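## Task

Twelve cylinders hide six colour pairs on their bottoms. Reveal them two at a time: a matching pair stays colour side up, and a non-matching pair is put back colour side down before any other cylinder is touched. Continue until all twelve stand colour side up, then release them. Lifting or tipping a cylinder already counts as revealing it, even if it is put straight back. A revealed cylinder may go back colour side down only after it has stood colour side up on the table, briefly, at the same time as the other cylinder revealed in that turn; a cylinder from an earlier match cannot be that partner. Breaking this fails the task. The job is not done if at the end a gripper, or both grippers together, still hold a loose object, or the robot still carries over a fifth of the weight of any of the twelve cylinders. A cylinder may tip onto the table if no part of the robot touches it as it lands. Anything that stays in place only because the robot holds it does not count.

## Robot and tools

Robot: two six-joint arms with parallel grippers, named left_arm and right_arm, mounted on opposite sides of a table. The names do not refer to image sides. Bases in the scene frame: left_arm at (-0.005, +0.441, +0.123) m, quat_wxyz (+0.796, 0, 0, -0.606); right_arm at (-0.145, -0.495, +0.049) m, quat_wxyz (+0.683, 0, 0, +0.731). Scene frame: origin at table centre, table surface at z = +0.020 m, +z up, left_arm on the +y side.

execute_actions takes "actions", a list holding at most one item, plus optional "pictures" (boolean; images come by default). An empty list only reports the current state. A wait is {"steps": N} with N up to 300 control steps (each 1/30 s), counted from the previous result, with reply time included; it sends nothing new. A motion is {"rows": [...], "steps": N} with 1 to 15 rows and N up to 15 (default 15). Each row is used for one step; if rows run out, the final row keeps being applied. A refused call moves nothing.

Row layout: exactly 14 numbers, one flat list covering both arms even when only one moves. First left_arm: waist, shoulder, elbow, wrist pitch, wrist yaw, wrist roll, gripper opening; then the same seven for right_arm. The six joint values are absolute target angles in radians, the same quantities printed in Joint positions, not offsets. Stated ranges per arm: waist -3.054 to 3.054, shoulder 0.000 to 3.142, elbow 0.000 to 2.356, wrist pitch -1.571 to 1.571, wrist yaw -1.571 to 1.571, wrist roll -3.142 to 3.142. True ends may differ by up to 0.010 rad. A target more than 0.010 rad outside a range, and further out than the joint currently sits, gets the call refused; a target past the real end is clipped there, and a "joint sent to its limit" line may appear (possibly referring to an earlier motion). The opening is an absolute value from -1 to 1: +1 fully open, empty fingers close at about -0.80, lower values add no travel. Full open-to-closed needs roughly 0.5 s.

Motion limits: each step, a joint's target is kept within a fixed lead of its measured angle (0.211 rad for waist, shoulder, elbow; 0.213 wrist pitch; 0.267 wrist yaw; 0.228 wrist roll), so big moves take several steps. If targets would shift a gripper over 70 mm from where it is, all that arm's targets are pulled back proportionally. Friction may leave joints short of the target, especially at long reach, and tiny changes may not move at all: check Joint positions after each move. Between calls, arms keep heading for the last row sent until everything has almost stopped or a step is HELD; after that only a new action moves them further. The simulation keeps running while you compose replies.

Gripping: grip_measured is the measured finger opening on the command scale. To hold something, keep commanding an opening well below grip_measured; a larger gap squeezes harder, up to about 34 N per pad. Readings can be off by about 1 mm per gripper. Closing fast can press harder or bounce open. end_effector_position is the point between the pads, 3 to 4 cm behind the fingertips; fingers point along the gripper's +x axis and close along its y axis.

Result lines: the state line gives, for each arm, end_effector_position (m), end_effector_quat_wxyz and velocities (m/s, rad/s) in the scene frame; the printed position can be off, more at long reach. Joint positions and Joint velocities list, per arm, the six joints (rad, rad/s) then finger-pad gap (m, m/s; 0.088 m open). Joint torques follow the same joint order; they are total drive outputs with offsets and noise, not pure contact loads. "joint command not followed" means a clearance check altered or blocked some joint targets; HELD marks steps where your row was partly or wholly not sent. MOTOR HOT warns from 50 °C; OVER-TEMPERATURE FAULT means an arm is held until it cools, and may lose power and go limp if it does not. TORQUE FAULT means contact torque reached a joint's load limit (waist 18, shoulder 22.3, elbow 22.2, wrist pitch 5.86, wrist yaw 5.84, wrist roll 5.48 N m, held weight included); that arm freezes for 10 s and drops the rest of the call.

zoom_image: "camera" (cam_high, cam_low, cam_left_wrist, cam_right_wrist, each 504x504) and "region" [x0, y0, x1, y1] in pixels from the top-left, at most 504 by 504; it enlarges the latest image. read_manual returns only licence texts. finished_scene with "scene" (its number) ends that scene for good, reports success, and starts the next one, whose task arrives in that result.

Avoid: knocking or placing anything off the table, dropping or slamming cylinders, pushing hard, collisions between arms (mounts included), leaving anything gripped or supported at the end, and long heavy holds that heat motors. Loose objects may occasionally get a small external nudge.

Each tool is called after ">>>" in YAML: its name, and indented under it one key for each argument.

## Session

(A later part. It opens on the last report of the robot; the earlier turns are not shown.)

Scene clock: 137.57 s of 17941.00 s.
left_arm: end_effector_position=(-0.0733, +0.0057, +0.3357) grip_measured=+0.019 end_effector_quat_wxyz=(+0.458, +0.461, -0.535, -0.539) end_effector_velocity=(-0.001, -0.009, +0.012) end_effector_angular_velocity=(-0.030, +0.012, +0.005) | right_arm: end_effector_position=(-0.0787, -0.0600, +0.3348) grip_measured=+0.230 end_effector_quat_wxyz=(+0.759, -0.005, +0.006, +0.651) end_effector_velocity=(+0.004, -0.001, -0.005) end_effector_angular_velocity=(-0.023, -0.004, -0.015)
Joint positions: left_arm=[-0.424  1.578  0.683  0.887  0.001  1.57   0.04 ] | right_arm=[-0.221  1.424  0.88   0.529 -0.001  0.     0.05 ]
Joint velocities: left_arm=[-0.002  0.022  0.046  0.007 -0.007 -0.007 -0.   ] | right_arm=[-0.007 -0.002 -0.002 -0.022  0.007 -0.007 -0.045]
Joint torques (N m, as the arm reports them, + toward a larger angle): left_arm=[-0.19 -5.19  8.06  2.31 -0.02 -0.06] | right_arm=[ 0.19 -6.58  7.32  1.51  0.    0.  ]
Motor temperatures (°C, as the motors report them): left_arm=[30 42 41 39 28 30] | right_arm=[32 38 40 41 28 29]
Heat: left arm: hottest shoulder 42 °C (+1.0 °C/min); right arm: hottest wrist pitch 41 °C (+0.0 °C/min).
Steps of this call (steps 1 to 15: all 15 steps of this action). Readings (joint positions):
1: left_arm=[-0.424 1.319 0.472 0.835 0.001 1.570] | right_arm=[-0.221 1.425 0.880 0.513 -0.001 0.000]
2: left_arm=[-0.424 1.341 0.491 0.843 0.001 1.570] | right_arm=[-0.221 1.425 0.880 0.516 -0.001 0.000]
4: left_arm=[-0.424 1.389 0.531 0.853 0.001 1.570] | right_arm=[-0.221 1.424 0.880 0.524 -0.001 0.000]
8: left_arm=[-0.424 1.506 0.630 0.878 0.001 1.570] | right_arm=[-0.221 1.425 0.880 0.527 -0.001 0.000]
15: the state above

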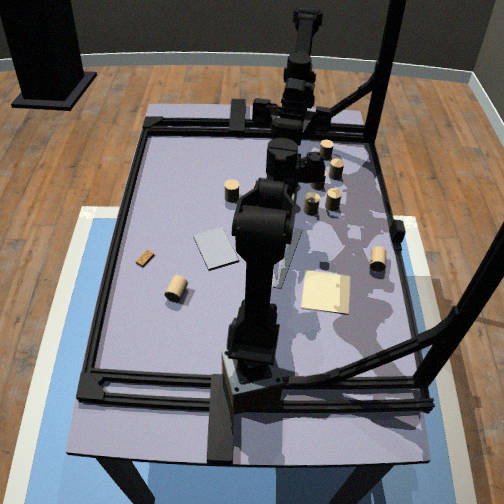

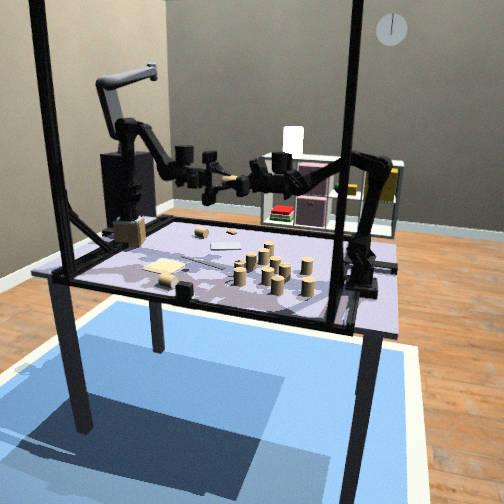

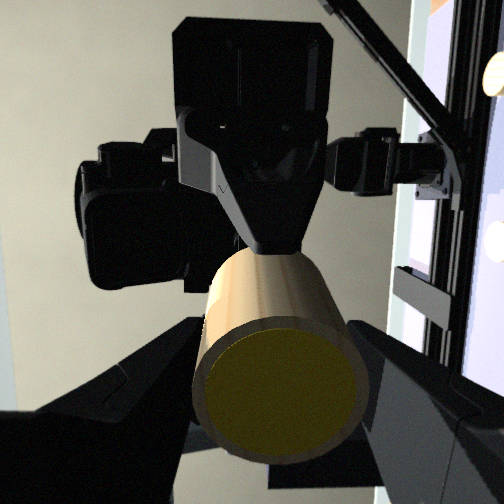

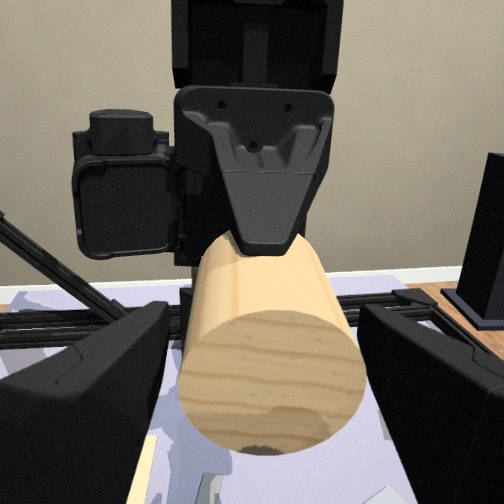

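>>> execute_actions:
  actions:
    - {"rows":[[-0.426,1.585,0.698,0.892,0,1.571,-0.3,-0.218,1.424,0.878,0.53,0,0,0.05],[-0.426,1.585,0.698,0.892,0,1.571,-0.3,-0.218,1.424,0.878,0.53,0,0,-0.3],[-0.426,1.585,0.698,0.892,0,1.571,-0.3,-0.218,1.424,0.878,0.53,0,0,-0.3],[-0.426,1.585,0.698,0.892,0,1.571,-0.3,-0.218,1.424,0.878,0.53,0,0,-0.3],[-0.426,1.585,0.698,0.892,0,1.571,-0.3,-0.218,1.424,0.878,0.53,0,0,-0.3],[-0.426,1.585,0.698,0.892,0,1.571,0.5,-0.218,1.424,0.878,0.53,0,0,-0.3],[-0.426,1.585,0.698,0.892,0,1.571,0.5,-0.218,1.424,0.878,0.53,0,0,-0.3],[-0.426,1.585,0.698,0.892,0,1.571,0.5,-0.218,1.424,0.878,0.53,0,0,-0.3],[-0.426,1.585,0.698,0.892,0,1.571,0.5,-0.218,1.424,0.878,0.53,0,0,-0.3],[-0.426,1.585,0.698,0.892,0,1.571,0.5,-0.218,1.424,0.878,0.53,0,0,-0.3],[-0.426,1.47,0.6,0.872,0,1.571,0.5,-0.218,1.424,0.878,0.53,0,0,-0.3],[-0.426,1.47,0.6,0.872,0,1.571,0.5,-0.218,1.424,0.878,0.53,0,0,-0.3],[-0.426,1.47,0.6,0.872,0,1.571,0.5,-0.218,1.424,0.878,0.53,0,0,-0.3],[-0.426,1.31,0.47,0.84,0,1.571,0.5,-0.218,1.424,0.878,0.53,0,0,-0.3]],"steps":15}
  pictures: false

>>> execute_actions:
  actions:
    - {"rows":[[-0.426,1.2,0.4,0.8,0,1.571,0.5,-0.218,1.424,0.878,0.53,0,0,-0.3],[-0.426,1.2,0.4,0.8,0,1.571,0.5,-0.06,1.16,0.95,-1.219,0,0,-0.3]],"steps":15}
  pictures: false

>>> execute_actions:
  actions:
    - {"rows":[[-0.426,1.2,0.4,0.8,0,1.571,0.5,-0.06,1.16,0.95,-1.219,0,0,-0.3],[-0.426,1.2,0.4,0.8,0,1.571,0.5,-0.06,1.16,0.95,-1.219,0,0,-0.3],[-0.426,1.2,0.4,0.8,0,1.571,0.5,-0.06,1.16,0.95,-1.219,0,0,-0.3],[-0.426,1.2,0.4,0.8,0,1.571,0.5,-0.06,1.16,0.95,-1.219,0,0,-0.3],[-0.426,1.2,0.4,0.8,0,1.571,0.5,-0.06,1.16,0.95,-1.219,0,0,-0.3],[-0.426,1.2,0.4,0.8,0,1.571,0.5,-0.06,1.16,0.95,-1.219,0,0,-0.3],[-0.426,1.2,0.4,0.8,0,1.571,0.5,-0.06,1.16,0.95,-1.219,0,0,-0.3],[-0.426,1.2,0.4,0.8,0,1.571,0.5,-0.06,1.16,0.95,-1.219,0,0,-0.3],[-0.426,1.2,0.4,0.8,0,1.571,0.5,-0.06,1.16,0.95,-1.219,0,0,-0.3],[-0.426,1.2,0.4,0.8,0,1.571,0.5,-0.06,1.16,0.95,-1.219,0,0,-0.3],[-0.426,1.2,0.4,0.8,0,1.571,0.5,-0.06,1.16,0.95,-1.219,0,0,-0.3],[-0.426,1.2,0.4,0.8,0,1.571,0.5,-0.06,1.16,0.95,-1.219,0,0,-0.3],[-0.426,1.2,0.4,0.8,0,1.571,0.5,-0.06,1.16,0.815,-1.219,0,0,-0.3]],"steps":15}
  pictures: false

>>> execute_actions:
  actions:
    - {"rows":[[-0.426,1.2,0.4,0.8,0,1.571,0.5,-0.06,1.16,0.815,-1.219,0,0,-0.3],[-0.426,1.2,0.4,0.8,0,1.571,0.5,-0.06,1.16,0.815,-1.219,0,0,-0.3],[-0.426,1.2,0.4,0.8,0,1.571,0.5,-0.06,1.16,0.815,-1.219,0,0,-0.3],[-0.426,1.2,0.4,0.8,0,1.571,0.5,-0.06,1.192,0.738,-1.115,0,0,-0.3],[-0.426,1.2,0.4,0.8,0,1.571,0.5,-0.06,1.192,0.738,-1.115,0,0,-0.3],[-0.426,1.2,0.4,0.8,0,1.571,0.5,-0.06,1.192,0.738,-1.115,0,0,-0.3],[-0.426,1.2,0.4,0.8,0,1.571,0.5,-0.06,1.223,0.66,-1.008,0,0,-0.3],[-0.426,1.2,0.4,0.8,0,1.571,0.5,-0.06,1.223,0.66,-1.008,0,0,-0.3],[-0.426,1.2,0.4,0.8,0,1.571,0.5,-0.06,1.223,0.66,-1.008,0,0,-0.3],[-0.426,1.2,0.4,0.8,0,1.571,0.5,-0.06,1.245,0.608,-0.935,0,0,-0.3],[-0.426,1.2,0.4,0.8,0,1.571,0.5,-0.06,1.245,0.608,-0.935,0,0,-0.3],[-0.426,1.2,0.4,0.8,0,1.571,0.5,-0.06,1.245,0.608,-0.935,0,0,-0.3],[-0.426,1.2,0.4,0.8,0,1.571,0.5,-0.06,1.256,0.582,-0.9,0,0,-0.3]],"steps":15}
  pictures: false

>>> execute_actions:
  actions:
    - {"rows":[[-0.426,1.2,0.4,0.8,0,1.571,0.5,-0.06,1.256,0.582,-0.9,0,0,-0.3],[-0.426,1.2,0.4,0.8,0,1.571,0.5,-0.06,1.256,0.582,-0.9,0,0,-0.3],[-0.426,1.2,0.4,0.8,0,1.571,0.5,-0.06,1.256,0.582,-0.9,0,0,-0.3],[-0.426,1.2,0.4,0.8,0,1.571,0.5,-0.06,1.256,0.582,-0.9,0,0,-0.3],[-0.426,1.2,0.4,0.8,0,1.571,0.5,-0.06,1.256,0.582,-0.9,0,0,0.4],[-0.426,1.2,0.4,0.8,0,1.571,0.5,-0.06,1.256,0.582,-0.9,0,0,0.4],[-0.426,1.2,0.4,0.8,0,1.571,0.5,-0.06,1.256,0.582,-0.9,0,0,0.4],[-0.426,1.2,0.4,0.8,0,1.571,0.5,-0.06,1.256,0.582,-0.9,0,0,0.4],[-0.426,1.2,0.4,0.8,0,1.571,0.5,-0.06,1.256,0.582,-0.9,0,0,0.4],[-0.426,1.2,0.4,0.8,0,1.571,0.5,-0.06,1.256,0.582,-0.9,0,0,0.4],[-0.426,1.2,0.4,0.8,0,1.571,0.5,-0.06,1.223,0.66,-1.008,0,0,0.4],[-0.426,1.2,0.4,0.8,0,1.571,0.5,-0.06,1.223,0.66,-1.008,0,0,0.4],[-0.426,1.2,0.4,0.8,0,1.571,0.5,-0.06,1.192,0.738,-1.115,0,0,0.4],[-0.426,1.2,0.4,0.8,0,1.571,0.5,-0.06,1.192,0.738,-1.115,0,0,0.4],[-0.426,1.2,0.4,0.8,0,1.571,0.5,-0.06,1.16,0.815,-1.219,0,0,0.4]],"steps":15}
  pictures: false

>>> execute_actions:
  actions:
    - {"rows":[[-0.426,1.2,0.4,0.8,0,1.571,0.5,-0.06,1.16,0.815,-1.219,0,0,0.4],[-0.426,1.2,0.4,0.8,0,1.571,0.5,-0.06,1.16,0.815,-1.219,0,0,0.4],[-0.426,1.2,0.4,0.8,0,1.571,0.5,-0.06,1.16,0.815,-1.219,0,0,0.4],[-0.426,1.2,0.4,0.8,0,1.571,0.5,0.38,1.226,0.865,-1.2,0,0.4,0.4]],"steps":15}
  pictures: false

>>> execute_actions:
  actions:
    - {"steps":5}

Scene clock: 164.43 s of 17941.00 s.
left_arm: end_effector_position=(-0.0681, +0.0397, +0.3391) grip_measured=+0.483 end_effector_quat_wxyz=(+0.458, +0.461, -0.536, -0.539) end_effector_velocity=(+0.058, +0.368, +0.001) end_effector_angular_velocity=(-0.021, +0.011, +0.005) | right_arm: end_effector_position=(-0.0791, -0.0599, +0.3343) grip_measured=+0.002 end_effector_quat_wxyz=(+0.758, -0.005, +0.006, +0.652) end_effector_velocity=(+0.002, -0.001, +0.004) end_effector_angular_velocity=(+0.011, -0.009, -0.010)
Joint positions: left_arm=[-0.424  1.43   0.565  0.859  0.001  1.57   0.063] | right_arm=[-0.219  1.425  0.879  0.529 -0.001  0.     0.039]
Joint velocities: left_arm=[-0.002 -1.575 -1.311 -0.242 -0.007 -0.007  0.003] | right_arm=[-0.002 -0.002  0.002  0.007  0.007 -0.007 -0.   ]
Joint torques (N m, as the arm reports them, + toward a larger angle): left_arm=[-0.15 -5.21  7.17  2.07 -0.01 -0.07] | right_arm=[ 0.09 -6.7   7.4   1.52 -0.02  0.03]
Motor temperatures (°C, as the motors report them): left_arm=[30 43 42 43 28 30] | right_arm=[31 39 41 43 28 29]
Heat: left arm: hottest shoulder 43 °C (+2.0 °C/min); right arm: hottest wrist pitch 43 °C (+0.0 °C/min).
Steps of this call (steps 1 to 15: the robot went on to your last target; steps 16 to 791: nothing new was sent; steps 792 to 806: all 15 steps of this action). Readings (joint positions):
792: left_arm=[-0.424 1.581 0.690 0.889 0.001 1.570] | right_arm=[-0.220 1.425 0.879 0.529 -0.001 0.000]
793: left_arm=[-0.424 1.581 0.690 0.889 0.001 1.570] | right_arm=[-0.220 1.425 0.879 0.529 -0.001 0.000]
795: left_arm=[-0.424 1.581 0.690 0.889 0.001 1.570] | right_arm=[-0.220 1.425 0.879 0.529 -0.001 0.000]
799: left_arm=[-0.424 1.581 0.690 0.889 0.001 1.570] | right_arm=[-0.219 1.425 0.879 0.529 -0.001 0.000]
806: the state above

Scene clock: 164.93 s of 17941.00 s.
left_arm: end_effector_position=(-0.0608, +0.0867, +0.3400) grip_measured=+0.500 end_effector_quat_wxyz=(+0.460, +0.459, -0.538, -0.537) end_effector_velocity=(+0.003, +0.001, +0.001) end_effector_angular_velocity=(-0.001, +0.008, +0.020) | right_arm: end_effector_position=(-0.1476, -0.1354, +0.3020) grip_measured=+0.002 end_effector_quat_wxyz=(+0.684, -0.169, +0.169, +0.689) end_effector_velocity=(+0.001, -0.191, -0.394) end_effector_angular_velocity=(-1.966, -0.013, +0.007)
Joint positions: left_arm=[-0.424  1.208  0.408  0.802  0.001  1.57   0.063] | right_arm=[-0.063  1.159  0.954 -0.277 -0.002  0.     0.039]
Joint velocities: left_arm=[-0.002 -0.012 -0.002 -0.007 -0.022 -0.007  0.   ] | right_arm=[-0.002  0.032 -0.037 -1.897 -0.007 -0.007  0.   ]
Joint torques (N m, as the arm reports them, + toward a larger angle): left_arm=[-0.17 -4.22  6.16  1.88  0.   -0.07] | right_arm=[ 0.12 -4.9   7.49  1.47  0.05  0.02]
Motor temperatures (°C, as the motors report them): left_arm=[30 43 42 43 28 30] | right_arm=[32 39 41 43 28 29]
Heat: left arm: hottest shoulder 43 °C (+2.0 °C/min); right arm: hottest wrist pitch 43 °C (+0.0 °C/min).
Steps of this call (steps 1 to 15: all 15 steps of this action). Readings (joint positions):
1: left_arm=[-0.424 1.372 0.520 0.847 0.001 1.570] | right_arm=[-0.219 1.425 0.879 0.529 -0.001 0.000]
2: left_arm=[-0.424 1.317 0.482 0.832 0.001 1.570] | right_arm=[-0.211 1.407 0.884 0.493 0.009 0.000]
4: left_arm=[-0.424 1.246 0.436 0.818 0.001 1.570] | right_arm=[-0.158 1.348 0.890 0.389 0.007 -0.000]
8: left_arm=[-0.424 1.214 0.414 0.805 0.001 1.570] | right_arm=[-0.070 1.198 0.935 0.159 -0.004 -0.000]
15: the state above

Scene clock: 165.43 s of 17941.00 s.
left_arm: end_effector_position=(-0.0608, +0.0868, +0.3401) grip_measured=+0.500 end_effector_quat_wxyz=(+0.460, +0.459, -0.538, -0.537) end_effector_velocity=(+0.000, +0.001, -0.002) end_effector_angular_velocity=(+0.011, +0.021, +0.005) | right_arm: end_effector_position=(-0.1469, -0.2980, +0.1704) grip_measured=+0.002 end_effector_quat_wxyz=(+0.533, -0.463, +0.462, +0.537) end_effector_velocity=(+0.003, -0.433, -0.298) end_effector_angular_velocity=(-1.966, -0.006, +0.015)
Joint positions: left_arm=[-0.424  1.207  0.408  0.801  0.001  1.57   0.063] | right_arm=[-0.063  1.155  0.884 -1.154 -0.002  0.     0.039]
Joint velocities: left_arm=[-0.002 -0.002 -0.002 -0.007 -0.007 -0.022 -0.   ] | right_arm=[-0.007 -0.007 -0.94  -1.033 -0.007 -0.022  0.   ]
Joint torques (N m, as the arm reports them, + toward a larger angle): left_arm=[-0.19 -4.16  6.16  1.91  0.   -0.08] | right_arm=[ 0.18 -2.85  6.42  0.63  0.04  0.  ]
Motor temperatures (°C, as the motors report them): left_arm=[30 43 42 43 28 30] | right_arm=[32 39 41 43 28 29]
Heat: left arm: hottest shoulder 43 °C (+2.0 °C/min); right arm: hottest wrist pitch 43 °C (+0.0 °C/min).
Steps of this call (steps 1 to 15: all 15 steps of this action). Readings (joint positions):
1: left_arm=[-0.424 1.207 0.408 0.802 0.001 1.570] | right_arm=[-0.063 1.159 0.953 -0.340 -0.002 0.000]
2: left_arm=[-0.424 1.207 0.408 0.802 0.001 1.570] | right_arm=[-0.063 1.159 0.953 -0.402 -0.002 0.000]
4: left_arm=[-0.424 1.207 0.408 0.802 0.001 1.570] | right_arm=[-0.063 1.159 0.953 -0.525 -0.002 0.000]
8: left_arm=[-0.424 1.207 0.408 0.801 0.001 1.570] | right_arm=[-0.063 1.159 0.953 -0.775 -0.002 0.000]
15: the state above

Scene clock: 165.93 s of 17941.00 s.
left_arm: end_effector_position=(-0.0608, +0.0869, +0.3400) grip_measured=+0.500 end_effector_quat_wxyz=(+0.460, +0.459, -0.538, -0.537) end_effector_velocity=(+0.002, -0.000, +0.000) end_effector_angular_velocity=(+0.004, +0.007, +0.010) | right_arm: end_effector_position=(-0.1467, -0.3272, +0.0860) grip_measured=+0.002 end_effector_quat_wxyz=(+0.499, -0.500, +0.499, +0.502) end_effector_velocity=(-0.001, -0.031, -0.070) end_effector_angular_velocity=(-0.115, +0.007, +0.024)
Joint positions: left_arm=[-0.424  1.207  0.407  0.801  0.001  1.57   0.063] | right_arm=[-0.063  1.244  0.603 -0.928 -0.002  0.     0.039]
Joint velocities: left_arm=[ 0.002 -0.002  0.002 -0.007 -0.007 -0.007 -0.   ] | right_arm=[ 0.002  0.11  -0.232  0.227 -0.007 -0.022 -0.   ]
Joint torques (N m, as the arm reports them, + toward a larger angle): left_arm=[-0.17 -4.21  6.19  1.94  0.01 -0.08] | right_arm=[ 0.22 -2.98  5.56  0.32  0.04  0.02]
Motor temperatures (°C, as the motors report them): left_arm=[30 43 42 43 28 30] | right_arm=[32 39 41 43 28 29]
Heat: left arm: hottest shoulder 43 °C (+2.0 °C/min); right arm: hottest wrist pitch 43 °C (+0.0 °C/min).
Steps of this call (steps 1 to 15: all 15 steps of this action). Readings (joint positions):
1: left_arm=[-0.424 1.207 0.408 0.801 0.001 1.570] | right_arm=[-0.063 1.157 0.855 -1.180 -0.002 0.000]
2: left_arm=[-0.424 1.207 0.408 0.801 0.001 1.570] | right_arm=[-0.063 1.159 0.834 -1.195 -0.002 0.000]
4: left_arm=[-0.424 1.207 0.407 0.801 0.001 1.570] | right_arm=[-0.063 1.163 0.808 -1.190 -0.002 0.000]
8: left_arm=[-0.424 1.207 0.407 0.801 0.001 1.570] | right_arm=[-0.063 1.188 0.730 -1.074 -0.002 0.000]
15: the state above

Scene clock: 166.43 s of 17941.00 s.
left_arm: end_effector_position=(-0.0608, +0.0869, +0.3400) grip_measured=+0.500 end_effector_quat_wxyz=(+0.460, +0.459, -0.538, -0.537) end_effector_velocity=(-0.002, -0.000, -0.001) end_effector_angular_velocity=(+0.006, -0.008, +0.000) | right_arm: end_effector_position=(-0.1467, -0.3315, +0.1121) grip_measured=+0.389 end_effector_quat_wxyz=(+0.490, -0.509, +0.507, +0.494) end_effector_velocity=(-0.001, -0.021, +0.356) end_effector_angular_velocity=(-0.139, +0.006, -0.010)
Joint positions: left_arm=[-0.424  1.207  0.407  0.801  0.001  1.57   0.063] | right_arm=[-0.063  1.216  0.695 -1.082 -0.002  0.     0.058]
Joint velocities: left_arm=[-0.007  0.002  0.002 -0.007 -0.007  0.007 -0.   ] | right_arm=[-0.002 -0.422  1.204 -1.766 -0.007  0.007  0.006]
Joint torques (N m, as the arm reports them, + toward a larger angle): left_arm=[-0.2  -4.23  6.2   1.92  0.01 -0.08] | right_arm=[ 0.24 -5.53  8.7  -0.27  0.04 -0.01]
Motor temperatures (°C, as the motors report them): left_arm=[30 43 42 43 28 30] | right_arm=[32 39 41 43 28 29]
Heat: left arm: hottest shoulder 43 °C (+2.0 °C/min); right arm: hottest wrist pitch 43 °C (+0.0 °C/min).
Steps of this call (steps 1 to 15: all 15 steps of this action). Readings (joint positions):
1: left_arm=[-0.424 1.207 0.407 0.801 0.001 1.570] | right_arm=[-0.063 1.247 0.597 -0.921 -0.002 0.000]
2: left_arm=[-0.424 1.207 0.407 0.801 0.001 1.570] | right_arm=[-0.063 1.248 0.593 -0.915 -0.002 0.000]
4: left_arm=[-0.424 1.207 0.407 0.801 0.001 1.570] | right_arm=[-0.063 1.248 0.591 -0.908 -0.002 0.000]
8: left_arm=[-0.424 1.207 0.407 0.801 0.001 1.570] | right_arm=[-0.063 1.248 0.591 -0.903 -0.002 0.000]
15: the state above

Scene clock: 166.93 s of 17941.00 s.
left_arm: end_effector_position=(-0.0608, +0.0869, +0.3400) grip_measured=+0.500 end_effector_quat_wxyz=(+0.460, +0.459, -0.538, -0.537) end_effector_velocity=(+0.000, -0.000, +0.000) end_effector_angular_velocity=(+0.004, +0.007, +0.005) | right_arm: end_effector_position=(-0.2227, -0.3313, +0.1511) grip_measured=+0.400 end_effector_quat_wxyz=(+0.488, -0.509, +0.487, +0.516) end_effector_velocity=(-0.016, -0.004, +0.002) end_effector_angular_velocity=(+0.006, +0.028, -0.010)
Joint positions: left_arm=[-0.424  1.207  0.407  0.801  0.001  1.57   0.063] | right_arm=[ 0.371  1.217  0.855 -1.198 -0.002  0.389  0.059]
Joint velocities: left_arm=[-0.002 -0.002  0.002 -0.007 -0.007 -0.007 -0.   ] | right_arm=[ 0.071 -0.002  0.007  0.007 -0.022  0.081  0.   ]
Joint torques (N m, as the arm reports them, + toward a larger angle): left_arm=[-0.17 -4.21  6.21  1.93  0.01 -0.08] | right_arm=[ 0.22 -2.65  7.48 -0.01  0.02  0.13]
Motor temperatures (°C, as the motors report them): left_arm=[30 43 42 43 28 30] | right_arm=[32 39 41 43 28 29]
Heat: left arm: hottest shoulder 43 °C (+2.0 °C/min); right arm: hottest wrist pitch 43 °C (+0.0 °C/min).
Steps of this call (steps 1 to 15: all 15 steps of this action). Readings (joint positions):
1: left_arm=[-0.424 1.207 0.407 0.801 0.001 1.570] | right_arm=[-0.063 1.202 0.732 -1.130 -0.002 0.000]
2: left_arm=[-0.424 1.207 0.407 0.801 0.001 1.570] | right_arm=[-0.063 1.187 0.762 -1.154 -0.002 0.000]
4: left_arm=[-0.424 1.207 0.407 0.801 0.001 1.570] | right_arm=[-0.036 1.175 0.805 -1.187 0.009 0.053]
8: left_arm=[-0.424 1.207 0.407 0.801 0.001 1.570] | right_arm=[0.212 1.211 0.850 -1.191 0.003 0.297]
15: the state above

Scene clock: 167.10 s of 17941.00 s.
left_arm: end_effector_position=(-0.0609, +0.0869, +0.3400) grip_measured=+0.500 end_effector_quat_wxyz=(+0.460, +0.459, -0.538, -0.537) end_effector_velocity=(+0.000, +0.001, -0.002) end_effector_angular_velocity=(+0.011, +0.021, +0.005) | right_arm: end_effector_position=(-0.2237, -0.3317, +0.1511) grip_measured=+0.400 end_effector_quat_wxyz=(+0.488, -0.509, +0.487, +0.516) end_effector_velocity=(+0.000, -0.006, -0.000) end_effector_angular_velocity=(-0.023, -0.003, +0.000)
Joint positions: left_arm=[-0.425  1.207  0.407  0.801  0.001  1.57   0.063] | right_arm=[ 0.376  1.218  0.855 -1.198 -0.002  0.396  0.059]
Joint velocities: left_arm=[-0.002 -0.002 -0.002 -0.007 -0.007 -0.022 -0.   ] | right_arm=[ 0.007 -0.002 -0.002 -0.022 -0.007  0.007 -0.   ]
Joint torques (N m, as the arm reports them, + toward a larger angle): left_arm=[-0.18 -4.19  6.22  1.92  0.   -0.07] | right_arm=[ 0.25 -2.75  7.34  0.    0.04  0.1 ]
Motor temperatures (°C, as the motors report them): left_arm=[30 43 42 43 28 30] | right_arm=[32 39 41 43 28 29]
Heat: left arm: hottest shoulder 43 °C (+1.0 °C/min); right arm: hottest wrist pitch 43 °C (+0.0 °C/min).
Steps of this call (steps 1 to 5: the robot went on to your last target). Readings (joint positions):
1: left_arm=[-0.424 1.207 0.407 0.801 0.001 1.570] | right_arm=[0.373 1.217 0.855 -1.198 -0.002 0.392]
2: left_arm=[-0.424 1.207 0.407 0.801 0.001 1.570] | right_arm=[0.374 1.217 0.855 -1.198 -0.002 0.393]
4: left_arm=[-0.425 1.207 0.407 0.801 0.001 1.570] | right_arm=[0.376 1.217 0.855 -1.198 -0.002 0.395]
5: the state above

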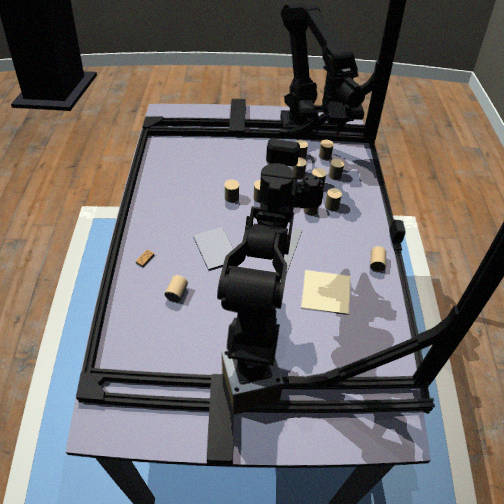

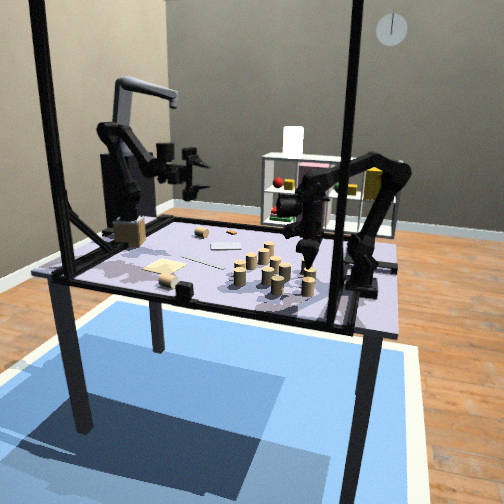

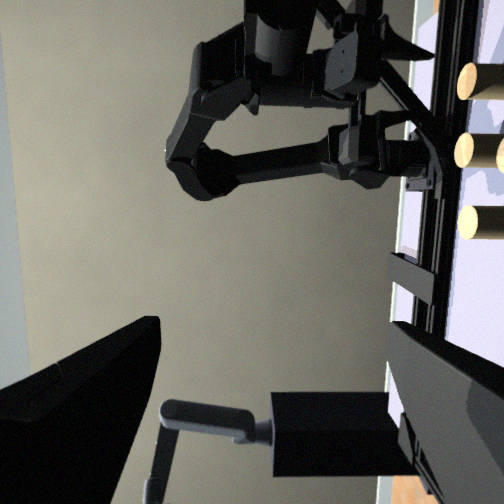

